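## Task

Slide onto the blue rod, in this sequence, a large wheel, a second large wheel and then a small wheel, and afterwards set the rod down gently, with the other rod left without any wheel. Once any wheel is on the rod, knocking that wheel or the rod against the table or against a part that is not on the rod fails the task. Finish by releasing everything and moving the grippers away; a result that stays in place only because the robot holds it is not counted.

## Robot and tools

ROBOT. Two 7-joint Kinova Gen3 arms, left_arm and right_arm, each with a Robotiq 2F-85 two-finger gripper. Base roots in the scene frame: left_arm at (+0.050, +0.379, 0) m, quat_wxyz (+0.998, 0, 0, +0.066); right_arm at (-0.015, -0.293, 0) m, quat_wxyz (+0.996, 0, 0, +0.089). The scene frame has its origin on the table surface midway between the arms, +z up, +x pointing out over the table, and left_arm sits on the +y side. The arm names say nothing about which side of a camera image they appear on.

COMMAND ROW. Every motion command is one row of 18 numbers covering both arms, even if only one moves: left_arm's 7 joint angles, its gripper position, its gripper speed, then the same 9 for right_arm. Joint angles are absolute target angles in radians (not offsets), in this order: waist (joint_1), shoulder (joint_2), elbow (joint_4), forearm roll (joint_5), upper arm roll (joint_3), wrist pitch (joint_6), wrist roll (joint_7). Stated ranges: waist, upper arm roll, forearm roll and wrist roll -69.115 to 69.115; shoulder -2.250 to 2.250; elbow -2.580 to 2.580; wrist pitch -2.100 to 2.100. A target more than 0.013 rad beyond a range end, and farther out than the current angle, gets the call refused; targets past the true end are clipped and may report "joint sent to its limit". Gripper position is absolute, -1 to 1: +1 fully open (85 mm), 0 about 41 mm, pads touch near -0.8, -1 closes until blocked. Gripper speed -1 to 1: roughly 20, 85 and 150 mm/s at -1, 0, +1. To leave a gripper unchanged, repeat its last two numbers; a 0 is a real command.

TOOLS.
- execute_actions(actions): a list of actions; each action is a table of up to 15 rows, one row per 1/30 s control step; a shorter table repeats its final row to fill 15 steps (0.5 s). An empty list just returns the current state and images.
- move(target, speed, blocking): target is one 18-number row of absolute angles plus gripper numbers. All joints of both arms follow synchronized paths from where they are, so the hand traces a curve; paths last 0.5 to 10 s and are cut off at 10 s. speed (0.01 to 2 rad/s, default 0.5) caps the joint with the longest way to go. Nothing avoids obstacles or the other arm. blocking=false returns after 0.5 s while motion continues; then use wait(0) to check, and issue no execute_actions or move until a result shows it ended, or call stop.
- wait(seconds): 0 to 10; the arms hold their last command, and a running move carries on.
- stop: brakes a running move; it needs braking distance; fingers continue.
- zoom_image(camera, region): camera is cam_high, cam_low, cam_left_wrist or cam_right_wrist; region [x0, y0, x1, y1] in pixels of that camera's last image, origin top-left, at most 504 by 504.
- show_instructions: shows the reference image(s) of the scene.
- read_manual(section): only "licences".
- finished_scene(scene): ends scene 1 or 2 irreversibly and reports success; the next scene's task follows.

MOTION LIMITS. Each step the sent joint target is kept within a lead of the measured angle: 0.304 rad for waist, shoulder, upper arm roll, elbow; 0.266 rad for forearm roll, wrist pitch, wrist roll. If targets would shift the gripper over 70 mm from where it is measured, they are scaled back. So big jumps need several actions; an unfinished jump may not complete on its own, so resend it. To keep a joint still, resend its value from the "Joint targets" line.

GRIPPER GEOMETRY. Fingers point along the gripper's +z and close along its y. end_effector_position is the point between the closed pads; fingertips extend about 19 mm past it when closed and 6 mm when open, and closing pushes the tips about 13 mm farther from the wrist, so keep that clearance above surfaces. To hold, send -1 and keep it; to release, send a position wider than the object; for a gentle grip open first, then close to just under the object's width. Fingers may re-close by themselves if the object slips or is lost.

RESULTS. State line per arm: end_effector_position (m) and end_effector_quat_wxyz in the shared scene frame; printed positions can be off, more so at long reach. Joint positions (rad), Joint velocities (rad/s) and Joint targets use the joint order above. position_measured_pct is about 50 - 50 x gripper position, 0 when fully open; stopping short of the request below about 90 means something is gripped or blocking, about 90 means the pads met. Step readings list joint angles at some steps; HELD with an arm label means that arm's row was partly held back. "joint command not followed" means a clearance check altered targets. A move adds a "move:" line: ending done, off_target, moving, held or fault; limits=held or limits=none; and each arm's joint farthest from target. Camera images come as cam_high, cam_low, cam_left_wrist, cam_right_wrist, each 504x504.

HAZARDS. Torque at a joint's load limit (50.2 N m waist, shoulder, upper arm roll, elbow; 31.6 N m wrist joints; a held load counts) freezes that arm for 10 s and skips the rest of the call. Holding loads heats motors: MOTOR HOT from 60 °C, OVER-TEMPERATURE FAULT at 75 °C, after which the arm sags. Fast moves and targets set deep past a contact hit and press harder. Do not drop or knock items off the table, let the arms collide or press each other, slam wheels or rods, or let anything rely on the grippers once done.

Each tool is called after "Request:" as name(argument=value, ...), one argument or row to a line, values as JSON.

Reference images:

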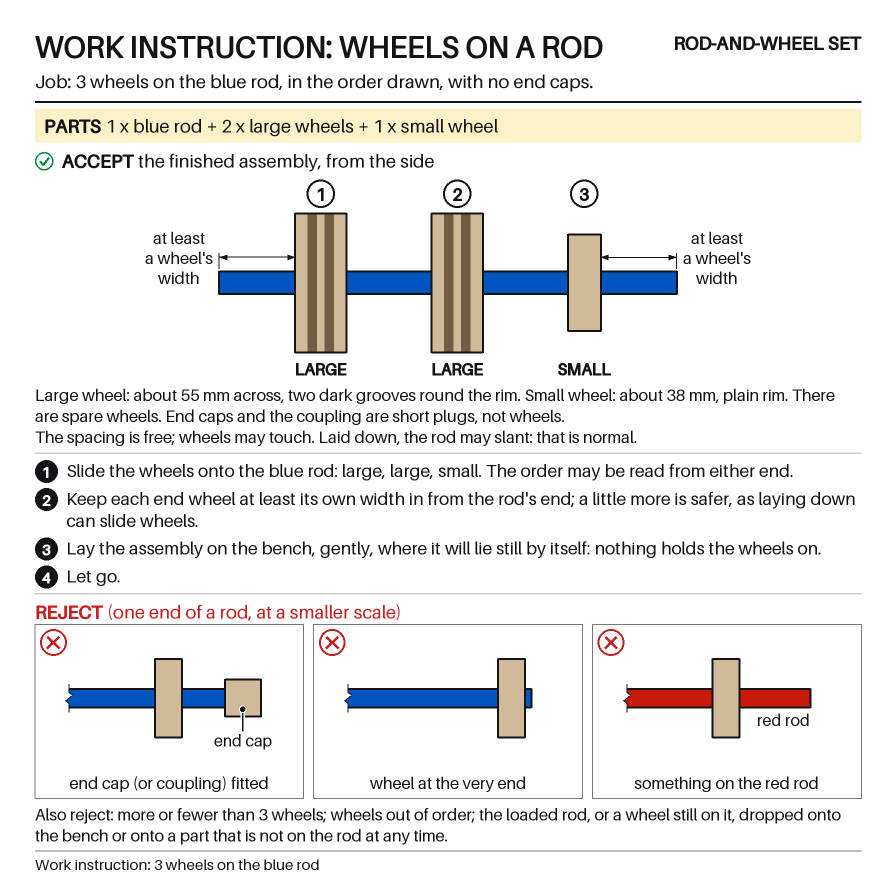

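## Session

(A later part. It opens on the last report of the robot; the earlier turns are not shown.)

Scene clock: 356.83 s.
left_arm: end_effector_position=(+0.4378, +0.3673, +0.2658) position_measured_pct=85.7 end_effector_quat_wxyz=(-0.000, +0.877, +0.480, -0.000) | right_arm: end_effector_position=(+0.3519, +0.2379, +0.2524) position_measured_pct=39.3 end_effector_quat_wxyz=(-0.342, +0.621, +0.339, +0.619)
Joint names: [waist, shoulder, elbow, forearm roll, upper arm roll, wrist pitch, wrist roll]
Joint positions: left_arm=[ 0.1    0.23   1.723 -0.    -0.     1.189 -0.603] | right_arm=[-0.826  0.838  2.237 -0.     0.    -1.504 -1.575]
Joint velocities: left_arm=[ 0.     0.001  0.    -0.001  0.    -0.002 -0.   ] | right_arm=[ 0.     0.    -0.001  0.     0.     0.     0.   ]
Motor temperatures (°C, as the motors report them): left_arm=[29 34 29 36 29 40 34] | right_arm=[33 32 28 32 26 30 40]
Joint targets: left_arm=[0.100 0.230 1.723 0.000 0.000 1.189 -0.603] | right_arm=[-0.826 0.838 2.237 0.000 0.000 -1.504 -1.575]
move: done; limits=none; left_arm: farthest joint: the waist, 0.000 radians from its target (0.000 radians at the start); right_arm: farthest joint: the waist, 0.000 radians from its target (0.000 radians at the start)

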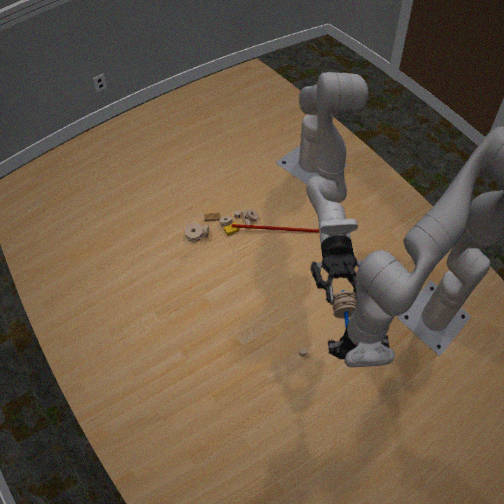

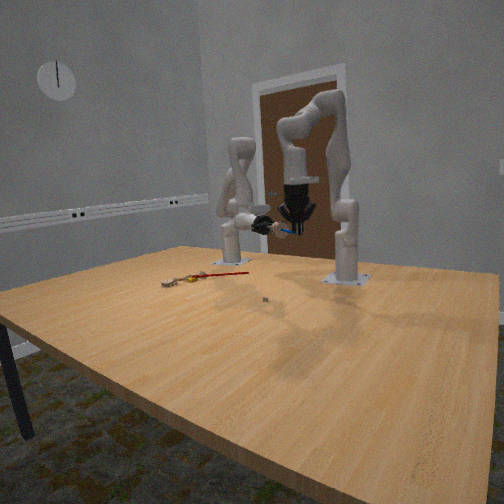

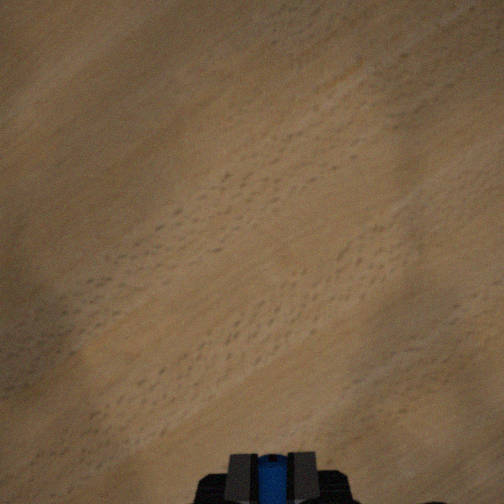

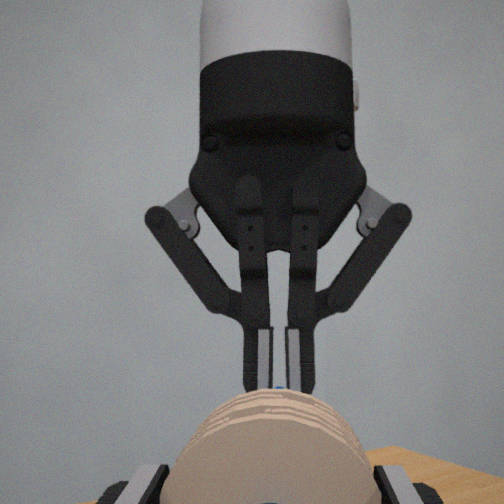

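Through. Continue pushing.

Request:
move(
  target=[0.0997,0.23,1.7229,0,0,1.1887,-0.6032,-1,0, -0.8263,0.8458,2.1562,0,0,-1.4312,-1.5753,-1,0],
  speed=0.06,
)

Request:
zoom_image(
  camera="cam_high",
  region=[300, 250, 390, 340],
)

Scene clock: 360.17 s.
left_arm: end_effector_position=(+0.4378, +0.3674, +0.2658) position_measured_pct=85.7 end_effector_quat_wxyz=(-0.000, +0.877, +0.480, -0.000) | right_arm: end_effector_position=(+0.3654, +0.2589, +0.2526) position_measured_pct=39.3 end_effector_quat_wxyz=(-0.342, +0.621, +0.339, +0.619)
Joint names: [waist, shoulder, elbow, forearm roll, upper arm roll, wrist pitch, wrist roll]
Joint positions: left_arm=[ 0.1    0.23   1.723 -0.    -0.     1.189 -0.603] | right_arm=[-0.826  0.846  2.156 -0.     0.    -1.431 -1.575]
Joint velocities: left_arm=[ 0.    -0.001  0.     0.001 -0.     0.    -0.   ] | right_arm=[-0.  0.  0.  0.  0.  0.  0.]
Motor temperatures (°C, as the motors report them): left_arm=[29 34 29 36 29 40 34] | right_arm=[33 32 28 32 26 30 40]
Joint targets: left_arm=[0.100 0.230 1.723 0.000 0.000 1.189 -0.603] | right_arm=[-0.826 0.846 2.156 0.000 0.000 -1.431 -1.575]
move: done; limits=none; left_arm: farthest joint: the waist, 0.000 radians from its target (0.000 radians at the start); right_arm: farthest joint: the waist, 0.000 radians from its target (0.000 radians at the start)

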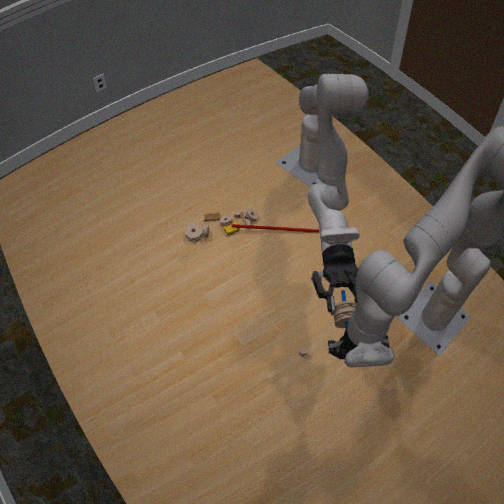

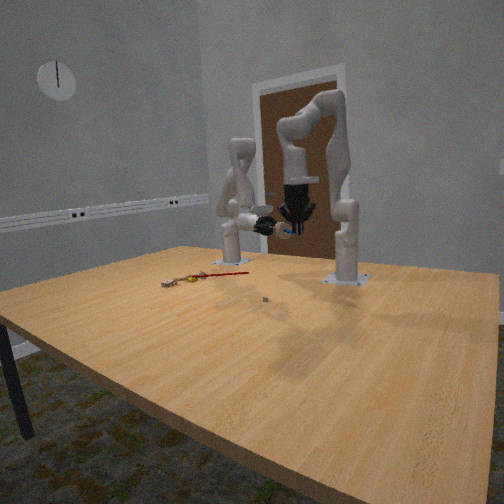

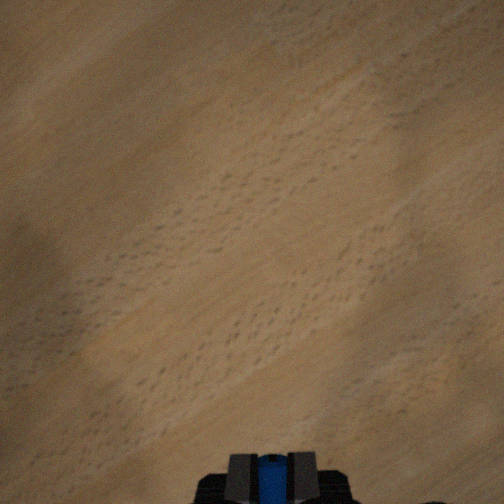

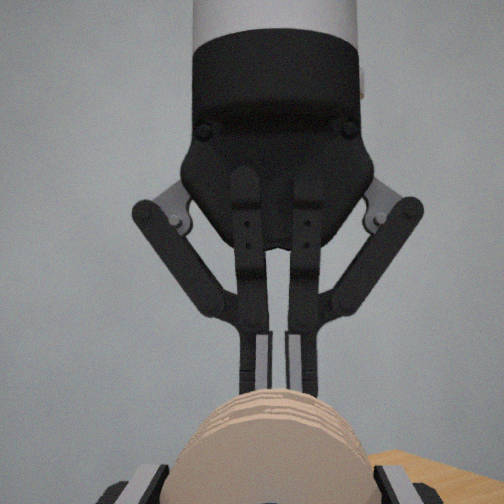

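Region (300, 250, 390, 340) of cam_high's 504x504 image, scaled by 5.600, with more detail than that image has.

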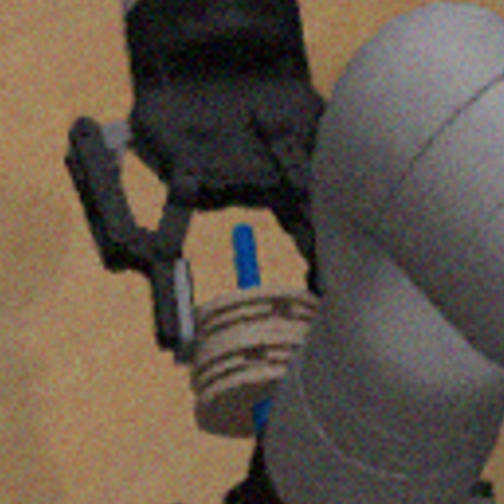

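Request:
execute_actions(
  actions=[
    [[0.0997,0.23,1.7229,0,0,1.1887,-0.6032,-1,0, -0.8263,0.8458,2.1562,0,0,-1.4312,-1.5753,0.6,-0.3]],
    [[0.0997,0.23,1.7229,0,0,1.1887,-0.6032,-1,0, -0.8263,0.8458,2.1562,0,0,-1.4312,-1.5753,0.6,-0.3]],
  ],
)

Request:
move(
  target=[0.0997,0.23,1.7229,0,0,1.1887,-0.6032,-1,0, -0.8263,0.8563,2.4423,0,0,-1.7278,-1.5753,0.6,-0.3],
  speed=0.3,
)

Request:
move(
  target=[0.0997,0.23,1.7229,0,0,1.1887,-0.6032,-1,0, -0.0186,0.4255,1.9981,0,0,0.718,-2.5,0.2,0],
  speed=1.0,
)

Scene clock: 377.23 s.
left_arm: end_effector_position=(+0.4378, +0.3672, +0.2658) position_measured_pct=85.7 end_effector_quat_wxyz=(-0.000, +0.877, +0.480, -0.000) | right_arm: end_effector_position=(+0.3651, +0.2591, +0.2525) position_measured_pct=19.8 end_effector_quat_wxyz=(-0.342, +0.620, +0.339, +0.619)
Joint names: [waist, shoulder, elbow, forearm roll, upper arm roll, wrist pitch, wrist roll]
Joint positions: left_arm=[ 0.1    0.23   1.723 -0.    -0.     1.189 -0.603] | right_arm=[-0.826  0.846  2.156 -0.     0.    -1.431 -1.575]
Joint velocities: left_arm=[-0.001 -0.    -0.     0.001  0.     0.001 -0.   ] | right_arm=[ 0. -0.  0.  0. -0.  0.  0.]
Motor temperatures (°C, as the motors report them): left_arm=[29 34 29 36 29 40 34] | right_arm=[33 32 28 32 26 30 40]
Joint targets: left_arm=[0.100 0.230 1.723 0.000 0.000 1.189 -0.603] | right_arm=[-0.826 0.846 2.156 0.000 0.000 -1.431 -1.575]
Step readings (joint positions; steps 1 to 15: 1st action; 16 to 30: 2nd action):
0: left_arm=[0.100 0.230 1.723 -0.000 -0.000 1.189 -0.603] | right_arm=[-0.826 0.846 2.156 -0.000 0.000 -1.431 -1.575]
1: left_arm=[0.100 0.230 1.723 -0.000 -0.000 1.189 -0.603] | right_arm=[-0.826 0.846 2.156 -0.000 0.000 -1.431 -1.575]
2: left_arm=[0.100 0.230 1.723 -0.000 -0.000 1.189 -0.603] | right_arm=[-0.826 0.846 2.156 -0.000 0.000 -1.431 -1.575]
4: left_arm=[0.100 0.230 1.723 -0.000 -0.000 1.189 -0.603] | right_arm=[-0.826 0.846 2.156 -0.000 0.000 -1.431 -1.575]
8: left_arm=[0.100 0.230 1.723 -0.000 -0.000 1.189 -0.603] | right_arm=[-0.826 0.846 2.156 0.000 -0.000 -1.431 -1.575]
15: left_arm=[0.100 0.230 1.723 -0.000 -0.000 1.189 -0.603] | right_arm=[-0.826 0.846 2.156 0.000 -0.000 -1.431 -1.575]
16: left_arm=[0.100 0.230 1.723 -0.000 -0.000 1.189 -0.603] | right_arm=[-0.826 0.846 2.156 0.000 -0.000 -1.431 -1.575]
17: left_arm=[0.100 0.230 1.723 -0.000 -0.000 1.189 -0.603] | right_arm=[-0.826 0.846 2.156 -0.000 -0.000 -1.431 -1.575]
19: left_arm=[0.100 0.230 1.723 -0.000 -0.000 1.189 -0.603] | right_arm=[-0.826 0.846 2.156 0.000 -0.000 -1.431 -1.575]
23: left_arm=[0.100 0.230 1.723 -0.000 -0.000 1.189 -0.603] | right_arm=[-0.826 0.846 2.156 -0.000 -0.000 -1.431 -1.575]
30: Joint positions above

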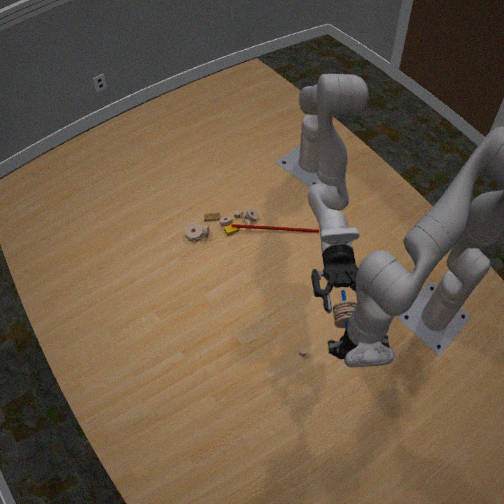

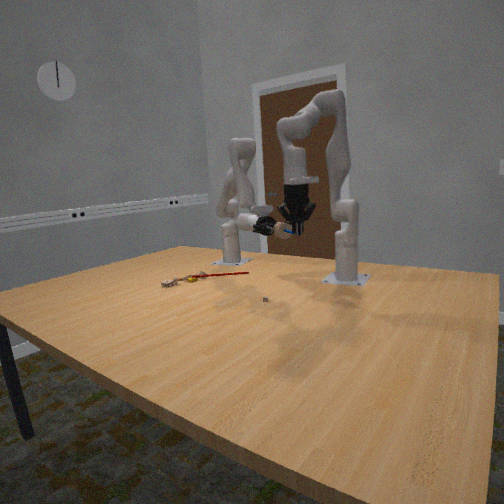

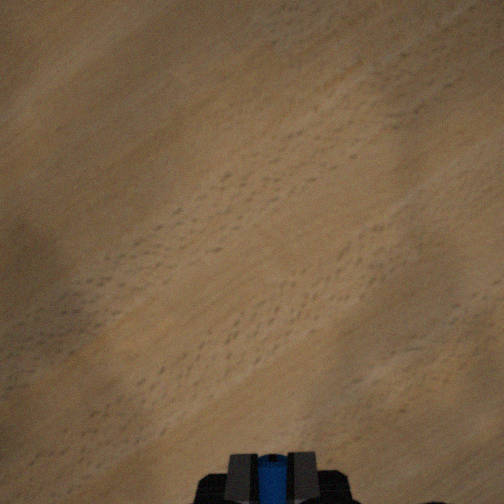

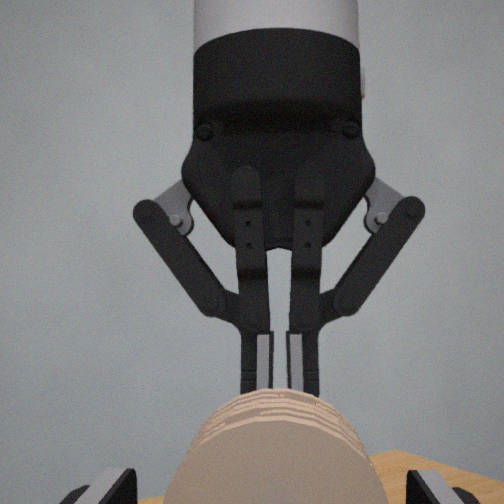

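Scene clock: 378.63 s.
left_arm: end_effector_position=(+0.4378, +0.3672, +0.2658) position_measured_pct=85.7 end_effector_quat_wxyz=(-0.000, +0.877, +0.480, -0.000) | right_arm: end_effector_position=(+0.3169, +0.1831, +0.2500) position_measured_pct=19.8 end_effector_quat_wxyz=(-0.342, +0.620, +0.339, +0.619)
Joint names: [waist, shoulder, elbow, forearm roll, upper arm roll, wrist pitch, wrist roll]
Joint positions: left_arm=[ 0.1    0.23   1.723 -0.    -0.     1.189 -0.603] | right_arm=[-0.826  0.856  2.442  0.    -0.    -1.728 -1.575]
Joint velocities: left_arm=[ 0.     0.001 -0.     0.     0.     0.001 -0.   ] | right_arm=[-0.     0.     0.     0.001  0.    -0.     0.   ]
Motor temperatures (°C, as the motors report them): left_arm=[29 34 29 36 29 40 34] | right_arm=[33 32 28 32 26 30 40]
Joint targets: left_arm=[0.100 0.230 1.723 0.000 0.000 1.189 -0.603] | right_arm=[-0.826 0.856 2.442 0.000 0.000 -1.728 -1.575]
move: done; limits=none; left_arm: farthest joint: the waist, 0.000 radians from its target (0.000 radians at the start); right_arm: farthest joint: the waist, 0.000 radians from its target (0.000 radians at the start)

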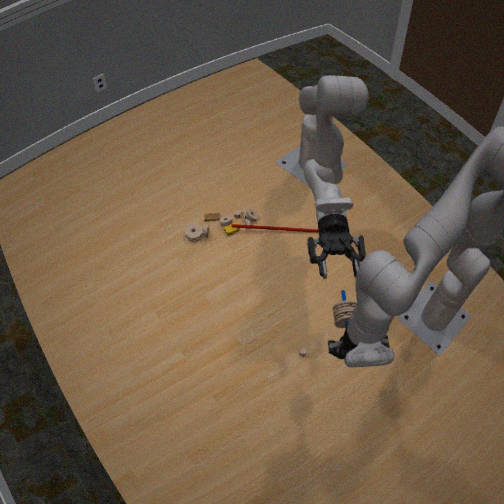

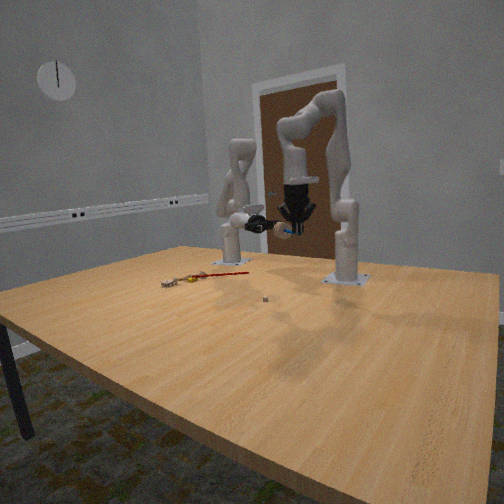

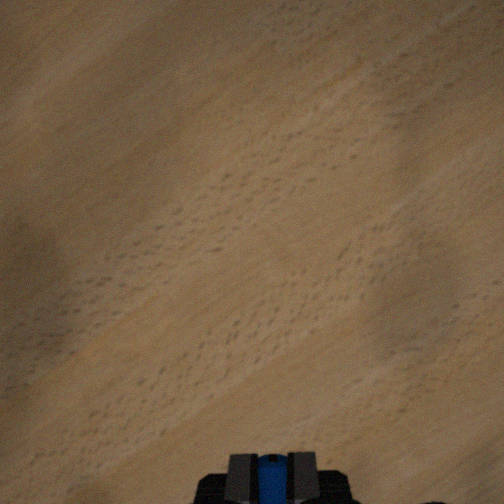

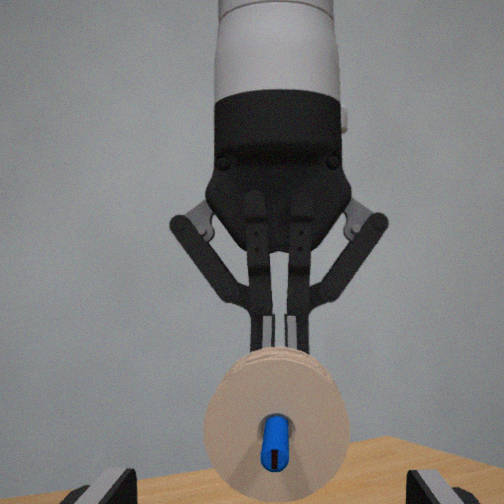

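Scene clock: 381.70 s.
left_arm: end_effector_position=(+0.4378, +0.3672, +0.2658) position_measured_pct=85.7 end_effector_quat_wxyz=(-0.000, +0.877, +0.480, -0.000) | right_arm: end_effector_position=(+0.3629, -0.2428, +0.1200) position_measured_pct=40.1 end_effector_quat_wxyz=(+0.000, +0.934, -0.358, -0.000)
Joint names: [waist, shoulder, elbow, forearm roll, upper arm roll, wrist pitch, wrist roll]
Joint positions: left_arm=[ 0.1    0.23   1.723 -0.    -0.     1.189 -0.603] | right_arm=[-0.019  0.426  1.998  0.     0.     0.718 -2.5  ]
Joint velocities: left_arm=[ 0.001 -0.001  0.    -0.     0.    -0.    -0.   ] | right_arm=[ 0.003 -0.001 -0.001 -0.001 -0.     0.    -0.   ]
Motor temperatures (°C, as the motors report them): left_arm=[29 34 29 36 29 40 34] | right_arm=[33 32 28 32 26 30 40]
Joint targets: left_arm=[0.100 0.230 1.723 0.000 0.000 1.189 -0.603] | right_arm=[-0.019 0.425 1.998 0.000 0.000 0.718 -2.500]
move: done; limits=none; left_arm: farthest joint: the waist, 0.000 radians from its target (0.000 radians at the start); right_arm: farthest joint: the waist, 0.000 radians from its target (0.808 radians at the start)

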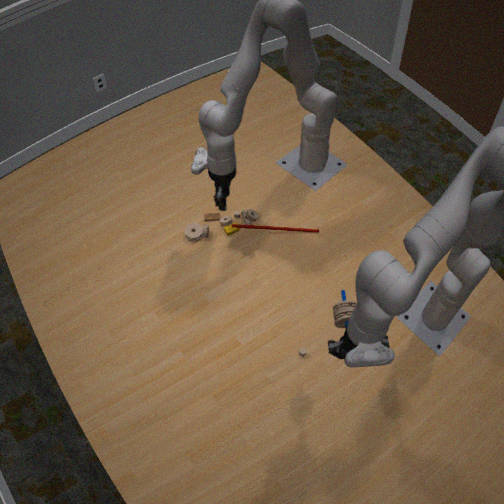

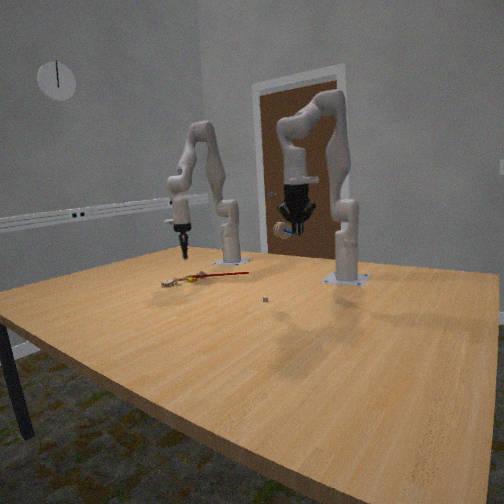

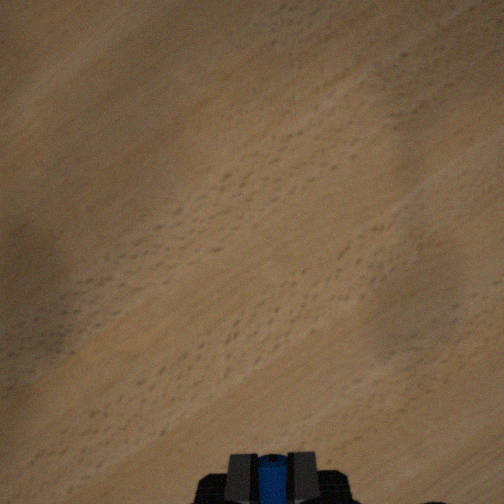

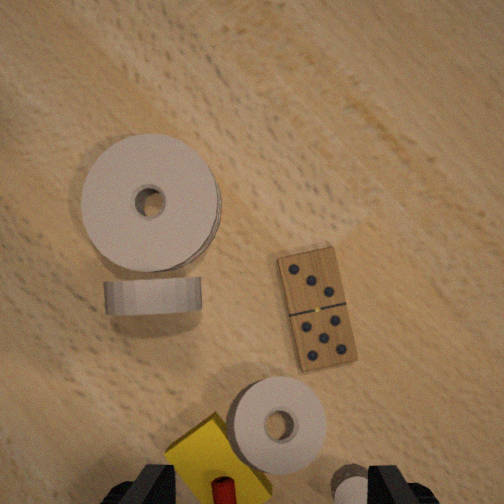

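Request:
execute_actions(
  actions=[],
)

Scene clock: 394.63 s.
left_arm: end_effector_position=(+0.4378, +0.3672, +0.2658) position_measured_pct=85.7 end_effector_quat_wxyz=(-0.000, +0.877, +0.480, -0.000) | right_arm: end_effector_position=(+0.3630, -0.2429, +0.1200) position_measured_pct=40.1 end_effector_quat_wxyz=(+0.000, +0.934, -0.358, -0.000)
Joint names: [waist, shoulder, elbow, forearm roll, upper arm roll, wrist pitch, wrist roll]
Joint positions: left_arm=[ 0.1    0.23   1.723 -0.    -0.     1.189 -0.603] | right_arm=[-0.019  0.426  1.998  0.     0.     0.718 -2.5  ]
Joint velocities: left_arm=[ 0.001  0.    -0.     0.001  0.     0.001 -0.001] | right_arm=[-0.  0. -0. -0.  0. -0. -0.]
Motor temperatures (°C, as the motors report them): left_arm=[29 34 29 36 29 40 34] | right_arm=[33 32 28 32 26 30 40]
Joint targets: left_arm=[0.100 0.230 1.723 0.000 0.000 1.189 -0.603] | right_arm=[-0.019 0.425 1.998 0.000 0.000 0.718 -2.500]

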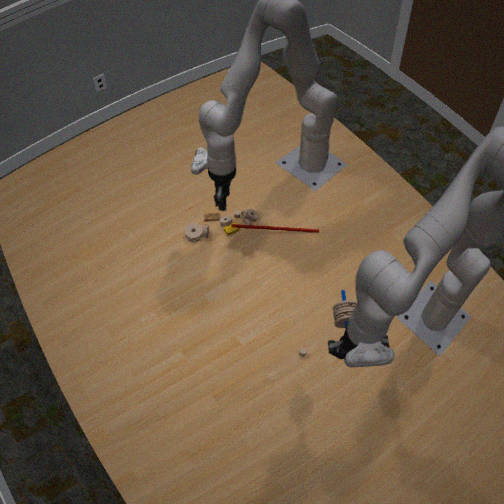

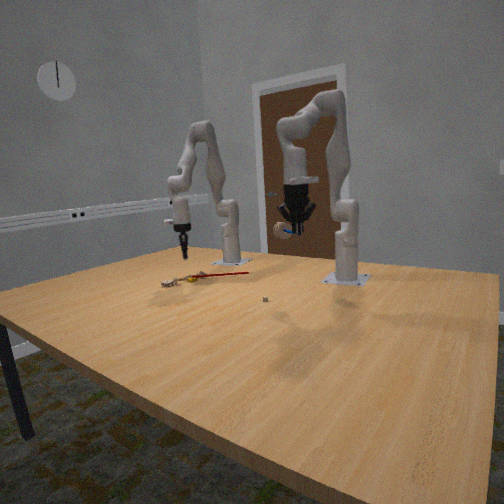

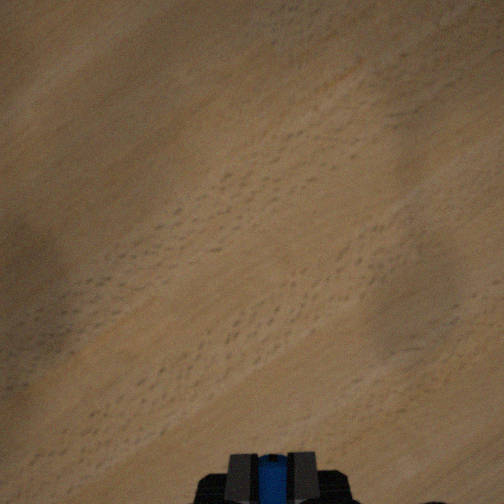

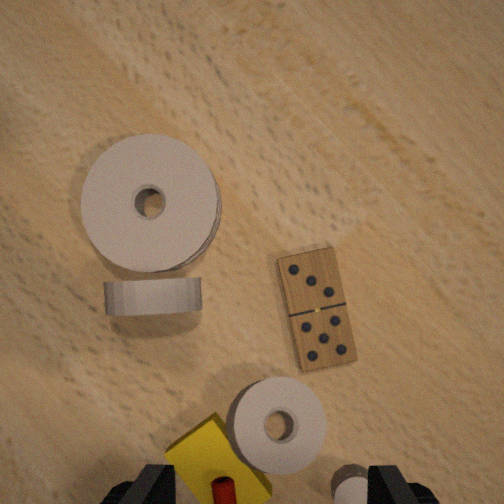

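Request:
move(
  target=[0.0997,0.23,1.7229,0,0,1.1887,-0.6032,-1,0,-0.0186,0.6262,2.0753,0,0,0.4401,-2.5,0.2,0],
  speed=0.3,
)

Scene clock: 399.43 s.
left_arm: end_effector_position=(+0.4378, +0.3672, +0.2658) position_measured_pct=85.7 end_effector_quat_wxyz=(-0.000, +0.877, +0.480, -0.000) | right_arm: end_effector_position=(+0.3638, -0.2429, +0.0317) position_measured_pct=40.1 end_effector_quat_wxyz=(-0.001, +0.934, -0.358, +0.001)
Joint names: [waist, shoulder, elbow, forearm roll, upper arm roll, wrist pitch, wrist roll]
Joint positions: left_arm=[ 0.1    0.23   1.723 -0.    -0.     1.189 -0.603] | right_arm=[-0.018  0.622  2.075 -0.     0.     0.441 -2.5  ]
Joint velocities: left_arm=[ 0.  0.  0.  0.  0. -0. -0.] | right_arm=[ 0.001  0.     0.001 -0.    -0.    -0.    -0.   ]
Motor temperatures (°C, as the motors report them): left_arm=[29 34 29 36 29 40 34] | right_arm=[33 32 28 32 26 30 40]
Joint targets: left_arm=[0.100 0.230 1.723 0.000 0.000 1.189 -0.603] | right_arm=[-0.019 0.626 2.075 0.000 0.000 0.440 -2.500]
move: done; limits=none; left_arm: farthest joint: the waist, 0.000 radians from its target (0.000 radians at the start); right_arm: farthest joint: the shoulder, 0.004 radians from its target (0.201 radians at the start)

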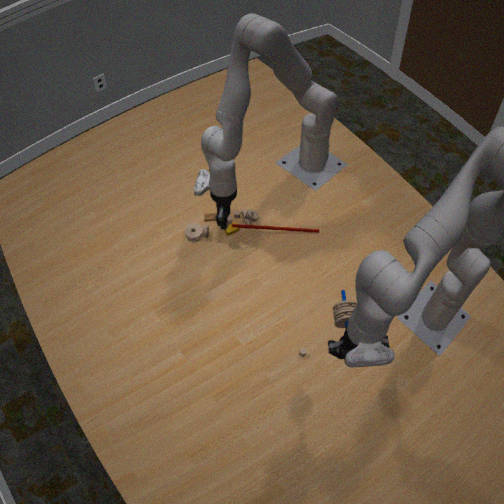

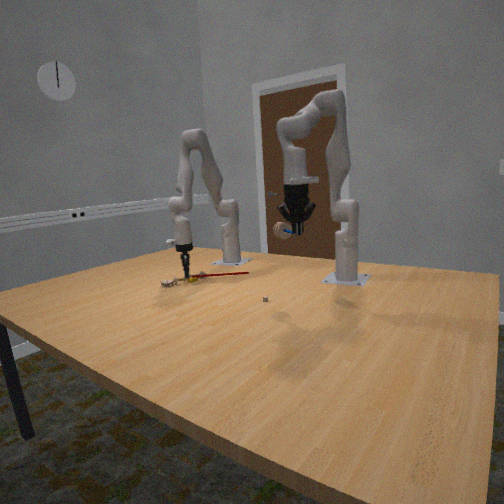

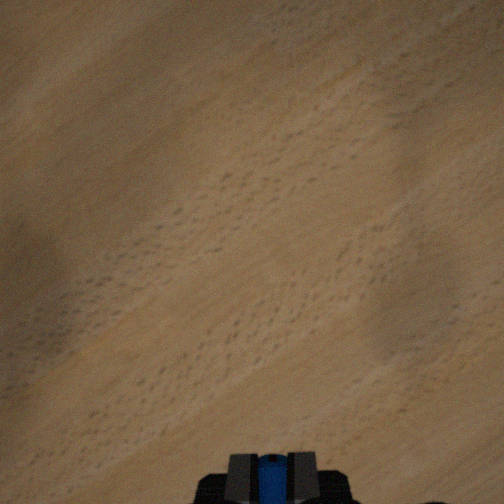

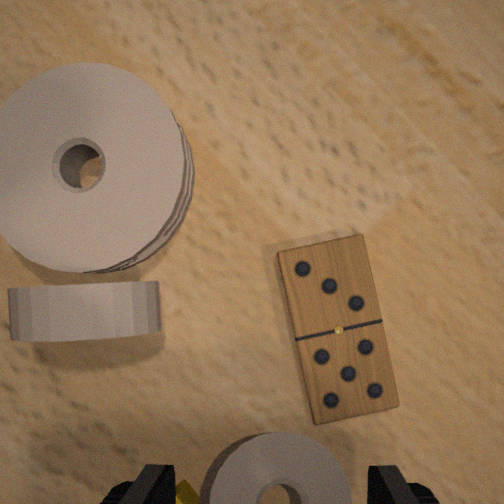

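Request:
execute_actions(
  actions=[
    [[0.0997,0.23,1.7229,0,0,1.1887,-0.6032,-1,0,-0.0186,0.6262,2.0753,0,0,0.4401,-2.5,-1,-0.3]],
    [[0.0997,0.23,1.7229,0,0,1.1887,-0.6032,-1,0,-0.0186,0.6262,2.0753,0,0,0.4401,-2.5,-1,-0.3]],
  ],
)

Request:
move(
  target=[0.0997,0.23,1.7229,0,0,1.1887,-0.6032,-1,0,-0.0186,0.4255,1.9981,0,0,0.718,-2.5,-1,-0.3],
  speed=0.4,
)

Scene clock: 402.73 s.
left_arm: end_effector_position=(+0.4378, +0.3672, +0.2658) position_measured_pct=85.7 end_effector_quat_wxyz=(-0.000, +0.877, +0.480, -0.000) | right_arm: end_effector_position=(+0.3685, -0.2412, +0.0350) position_measured_pct=80.2 end_effector_quat_wxyz=(-0.005, +0.934, -0.357, +0.007)
Joint names: [waist, shoulder, elbow, forearm roll, upper arm roll, wrist pitch, wrist roll]
Joint positions: left_arm=[ 0.1    0.23   1.723 -0.    -0.     1.189 -0.603] | right_arm=[-0.019  0.615  2.071 -0.    -0.001  0.439 -2.5  ]
Joint velocities: left_arm=[-0.    -0.    -0.001 -0.     0.     0.    -0.   ] | right_arm=[ 0.     0.     0.001  0.     0.    -0.     0.   ]
Motor temperatures (°C, as the motors report them): left_arm=[29 34 29 36 29 40 34] | right_arm=[33 32 28 32 26 30 40]
Joint targets: left_arm=[0.100 0.230 1.723 0.000 0.000 1.189 -0.603] | right_arm=[-0.019 0.626 2.075 0.000 0.000 0.440 -2.500]
Step readings (joint positions; steps 1 to 15: 1st action; 16 to 30: 2nd action):
0: left_arm=[0.100 0.230 1.723 -0.000 -0.000 1.189 -0.603] | right_arm=[-0.018 0.622 2.075 -0.000 0.000 0.441 -2.500]
1: left_arm=[0.100 0.230 1.723 -0.000 -0.000 1.189 -0.603] | right_arm=[-0.018 0.622 2.075 -0.000 0.000 0.441 -2.500]
2: left_arm=[0.100 0.230 1.723 -0.000 -0.000 1.189 -0.603] | right_arm=[-0.019 0.622 2.075 -0.000 -0.000 0.441 -2.500]
4: left_arm=[0.100 0.230 1.723 -0.000 -0.000 1.189 -0.603] | right_arm=[-0.019 0.621 2.074 -0.001 -0.002 0.440 -2.500]
8: left_arm=[0.100 0.230 1.723 -0.000 -0.000 1.189 -0.603] | right_arm=[-0.020 0.619 2.072 -0.001 -0.002 0.439 -2.500]
15: left_arm=[0.100 0.230 1.723 -0.000 -0.000 1.189 -0.603] | right_arm=[-0.020 0.616 2.070 -0.001 -0.001 0.438 -2.500]
16: left_arm=[0.100 0.230 1.723 -0.000 -0.000 1.189 -0.603] | right_arm=[-0.020 0.616 2.070 -0.001 -0.001 0.438 -2.500]
17: left_arm=[0.100 0.230 1.723 -0.000 -0.000 1.189 -0.603] | right_arm=[-0.020 0.616 2.070 -0.001 -0.001 0.438 -2.500]
19: left_arm=[0.100 0.230 1.723 -0.000 -0.000 1.189 -0.603] | right_arm=[-0.019 0.616 2.071 -0.000 -0.001 0.439 -2.500]
23: left_arm=[0.100 0.230 1.723 -0.000 -0.000 1.189 -0.603] | right_arm=[-0.019 0.615 2.071 -0.000 -0.001 0.439 -2.500]
30: Joint positions above

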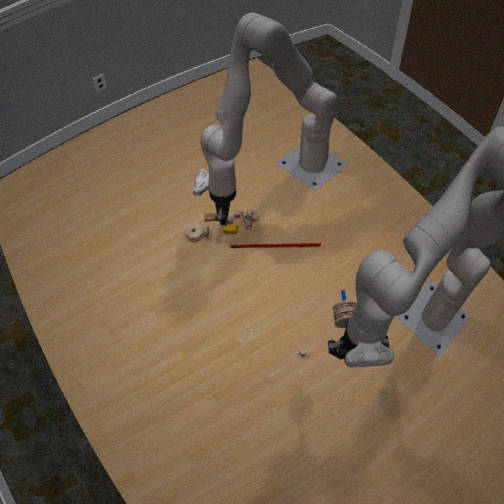

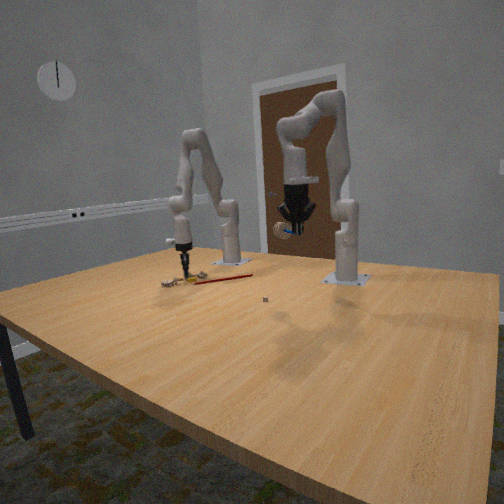

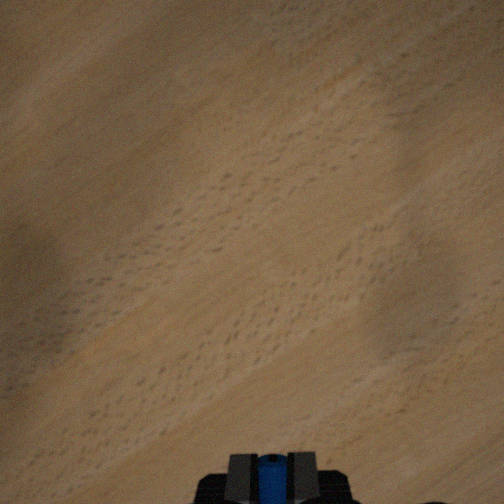

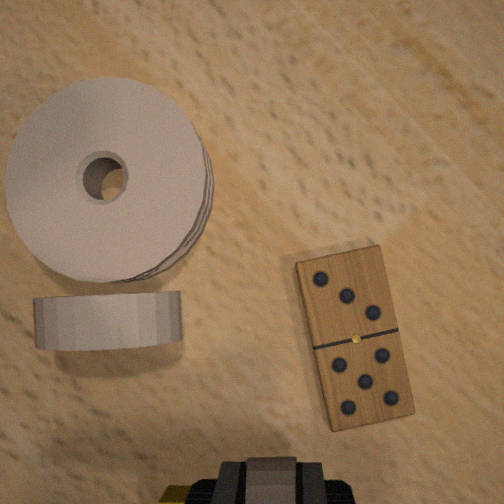

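Scene clock: 403.90 s.
left_arm: end_effector_position=(+0.4378, +0.3672, +0.2658) position_measured_pct=85.7 end_effector_quat_wxyz=(-0.000, +0.877, +0.480, -0.000) | right_arm: end_effector_position=(+0.3629, -0.2430, +0.1199) position_measured_pct=80.2 end_effector_quat_wxyz=(+0.000, +0.934, -0.358, -0.000)
Joint names: [waist, shoulder, elbow, forearm roll, upper arm roll, wrist pitch, wrist roll]
Joint positions: left_arm=[ 0.1    0.23   1.723 -0.    -0.     1.189 -0.603] | right_arm=[-0.019  0.426  1.998  0.     0.     0.718 -2.5  ]
Joint velocities: left_arm=[-0.     0.    -0.     0.001  0.    -0.     0.   ] | right_arm=[ 0.    -0.003 -0.001 -0.    -0.     0.    -0.   ]
Motor temperatures (°C, as the motors report them): left_arm=[29 34 29 36 29 40 34] | right_arm=[33 32 28 32 26 30 40]
Joint targets: left_arm=[0.100 0.230 1.723 0.000 0.000 1.189 -0.603] | right_arm=[-0.019 0.425 1.998 0.000 0.000 0.718 -2.500]
move: done; limits=none; left_arm: farthest joint: the waist, 0.000 radians from its target (0.000 radians at the start); right_arm: farthest joint: the waist, 0.000 radians from its target (0.001 radians at the start)

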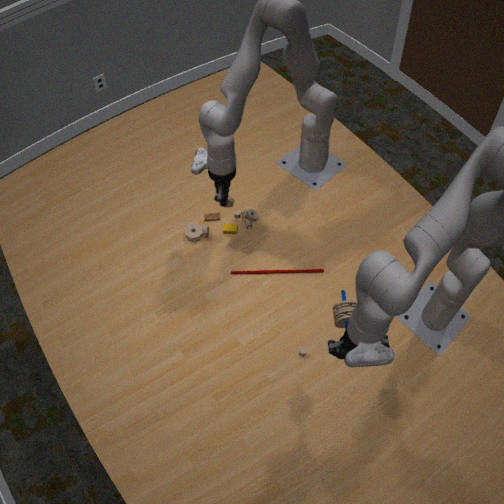

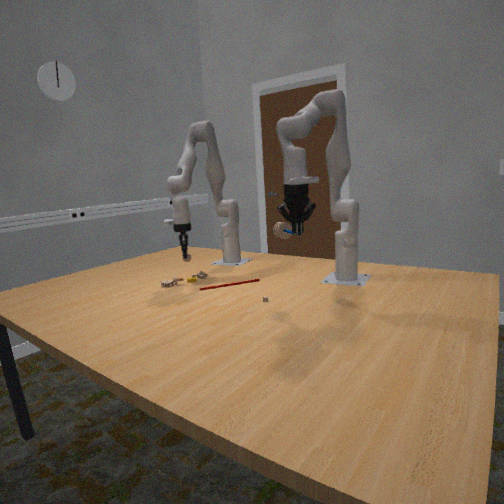

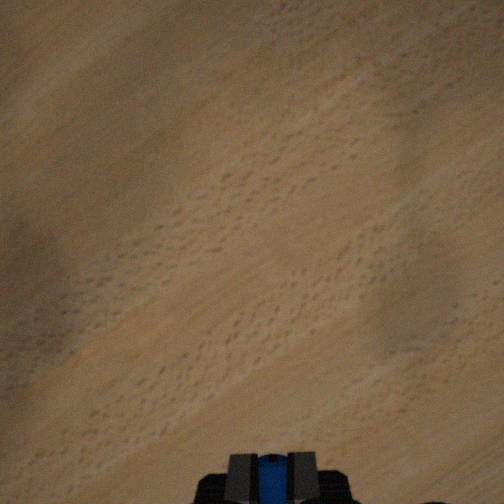

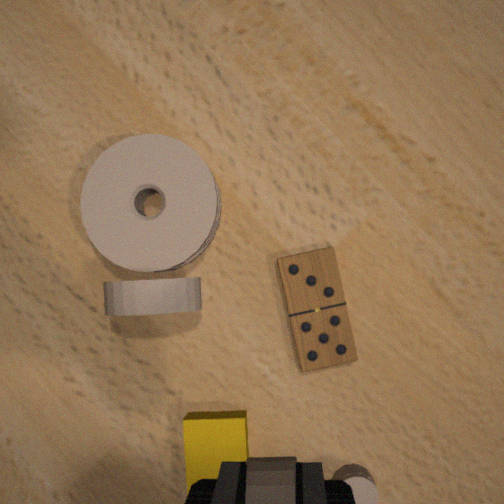

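Request:
wait(
  seconds=0,
)

Scene clock: 405.77 s.
left_arm: end_effector_position=(+0.4378, +0.3672, +0.2658) position_measured_pct=85.7 end_effector_quat_wxyz=(-0.000, +0.877, +0.480, -0.000) | right_arm: end_effector_position=(+0.3630, -0.2429, +0.1200) position_measured_pct=80.2 end_effector_quat_wxyz=(+0.000, +0.934, -0.358, -0.000)
Joint names: [waist, shoulder, elbow, forearm roll, upper arm roll, wrist pitch, wrist roll]
Joint positions: left_arm=[ 0.1    0.23   1.723 -0.    -0.     1.189 -0.603] | right_arm=[-0.019  0.426  1.998  0.     0.     0.718 -2.5  ]
Joint velocities: left_arm=[ 0.001 -0.     0.     0.    -0.    -0.     0.   ] | right_arm=[-0.    -0.     0.001 -0.    -0.     0.     0.   ]
Motor temperatures (°C, as the motors report them): left_arm=[29 34 29 36 29 40 34] | right_arm=[33 32 28 32 26 30 40]
Joint targets: left_arm=[0.100 0.230 1.723 0.000 0.000 1.189 -0.603] | right_arm=[-0.019 0.425 1.998 0.000 0.000 0.718 -2.500]

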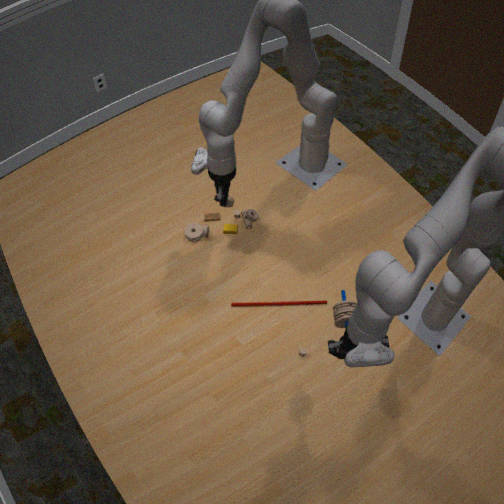

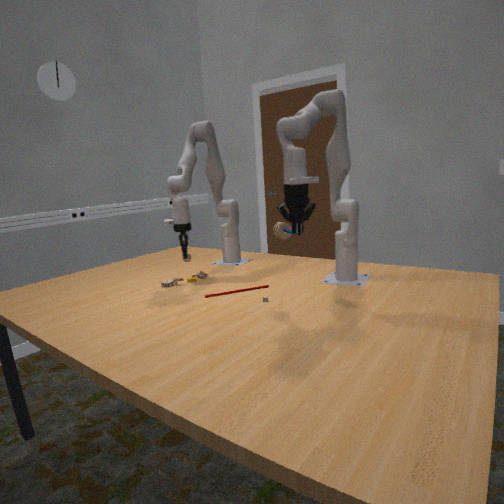

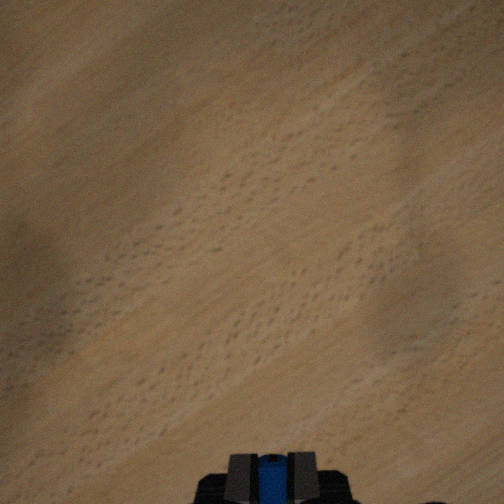

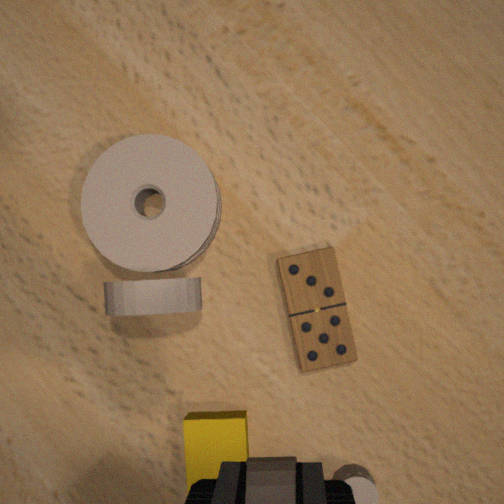

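Request:
move(
  target=[0.0997,0.23,1.7229,0,0,1.1887,-0.6032,-1,0,-0.60,1.1785,0.5339,0,0,1.4292,-2.5,-1,-0.3],
  speed=1.3,
)

Scene clock: 422.57 s.
left_arm: end_effector_position=(+0.4378, +0.3672, +0.2658) position_measured_pct=85.7 end_effector_quat_wxyz=(-0.000, +0.877, +0.480, -0.000) | right_arm: end_effector_position=(+0.5008, +0.1808, +0.0901) position_measured_pct=80.2 end_effector_quat_wxyz=(-0.000, +0.997, -0.075, +0.000)
Joint names: [waist, shoulder, elbow, forearm roll, upper arm roll, wrist pitch, wrist roll]
Joint positions: left_arm=[ 0.1    0.23   1.723 -0.    -0.     1.189 -0.603] | right_arm=[-0.6    1.178  0.534 -0.    -0.     1.429 -2.5  ]
Joint velocities: left_arm=[-0.     0.001  0.001 -0.    -0.     0.    -0.001] | right_arm=[-0.     0.002  0.     0.     0.     0.    -0.   ]
Motor temperatures (°C, as the motors report them): left_arm=[29 34 29 36 29 40 34] | right_arm=[33 33 28 32 26 30 40]
Joint targets: left_arm=[0.100 0.230 1.723 0.000 0.000 1.189 -0.603] | right_arm=[-0.600 1.179 0.534 0.000 0.000 1.429 -2.500]
move: done; limits=none; left_arm: farthest joint: the waist, 0.000 radians from its target (0.000 radians at the start); right_arm: farthest joint: the waist, 0.000 radians from its target (0.581 radians at the start)

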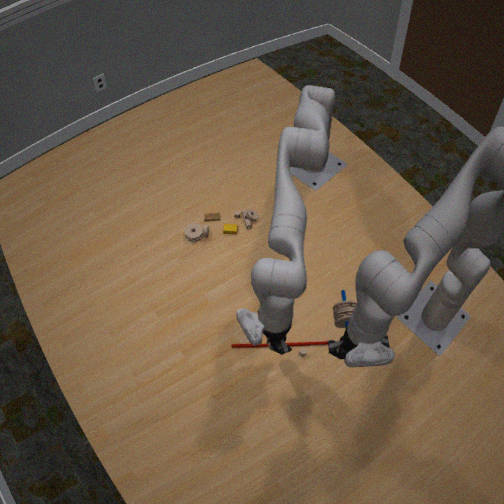

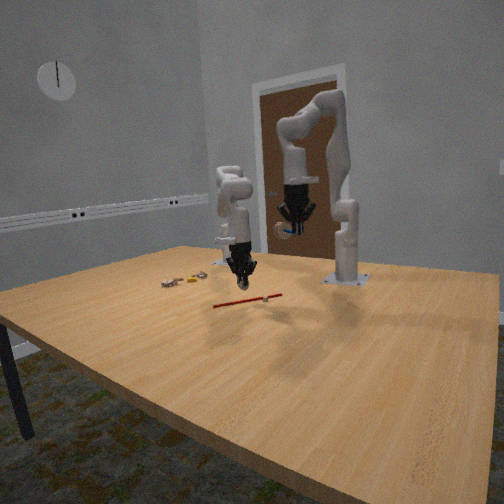

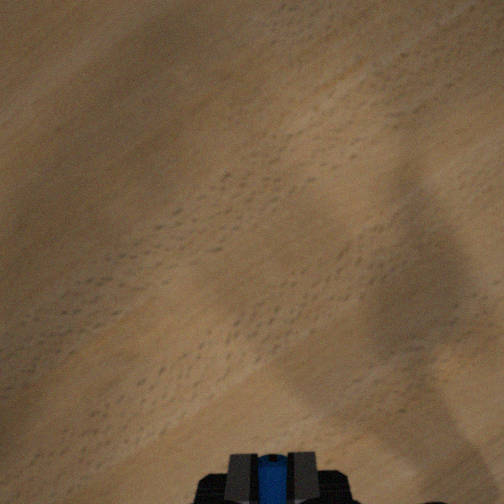

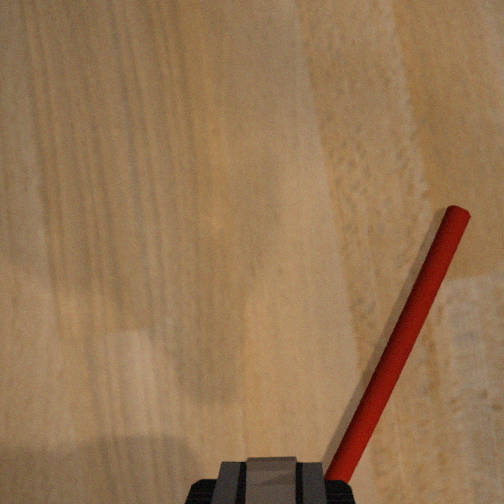

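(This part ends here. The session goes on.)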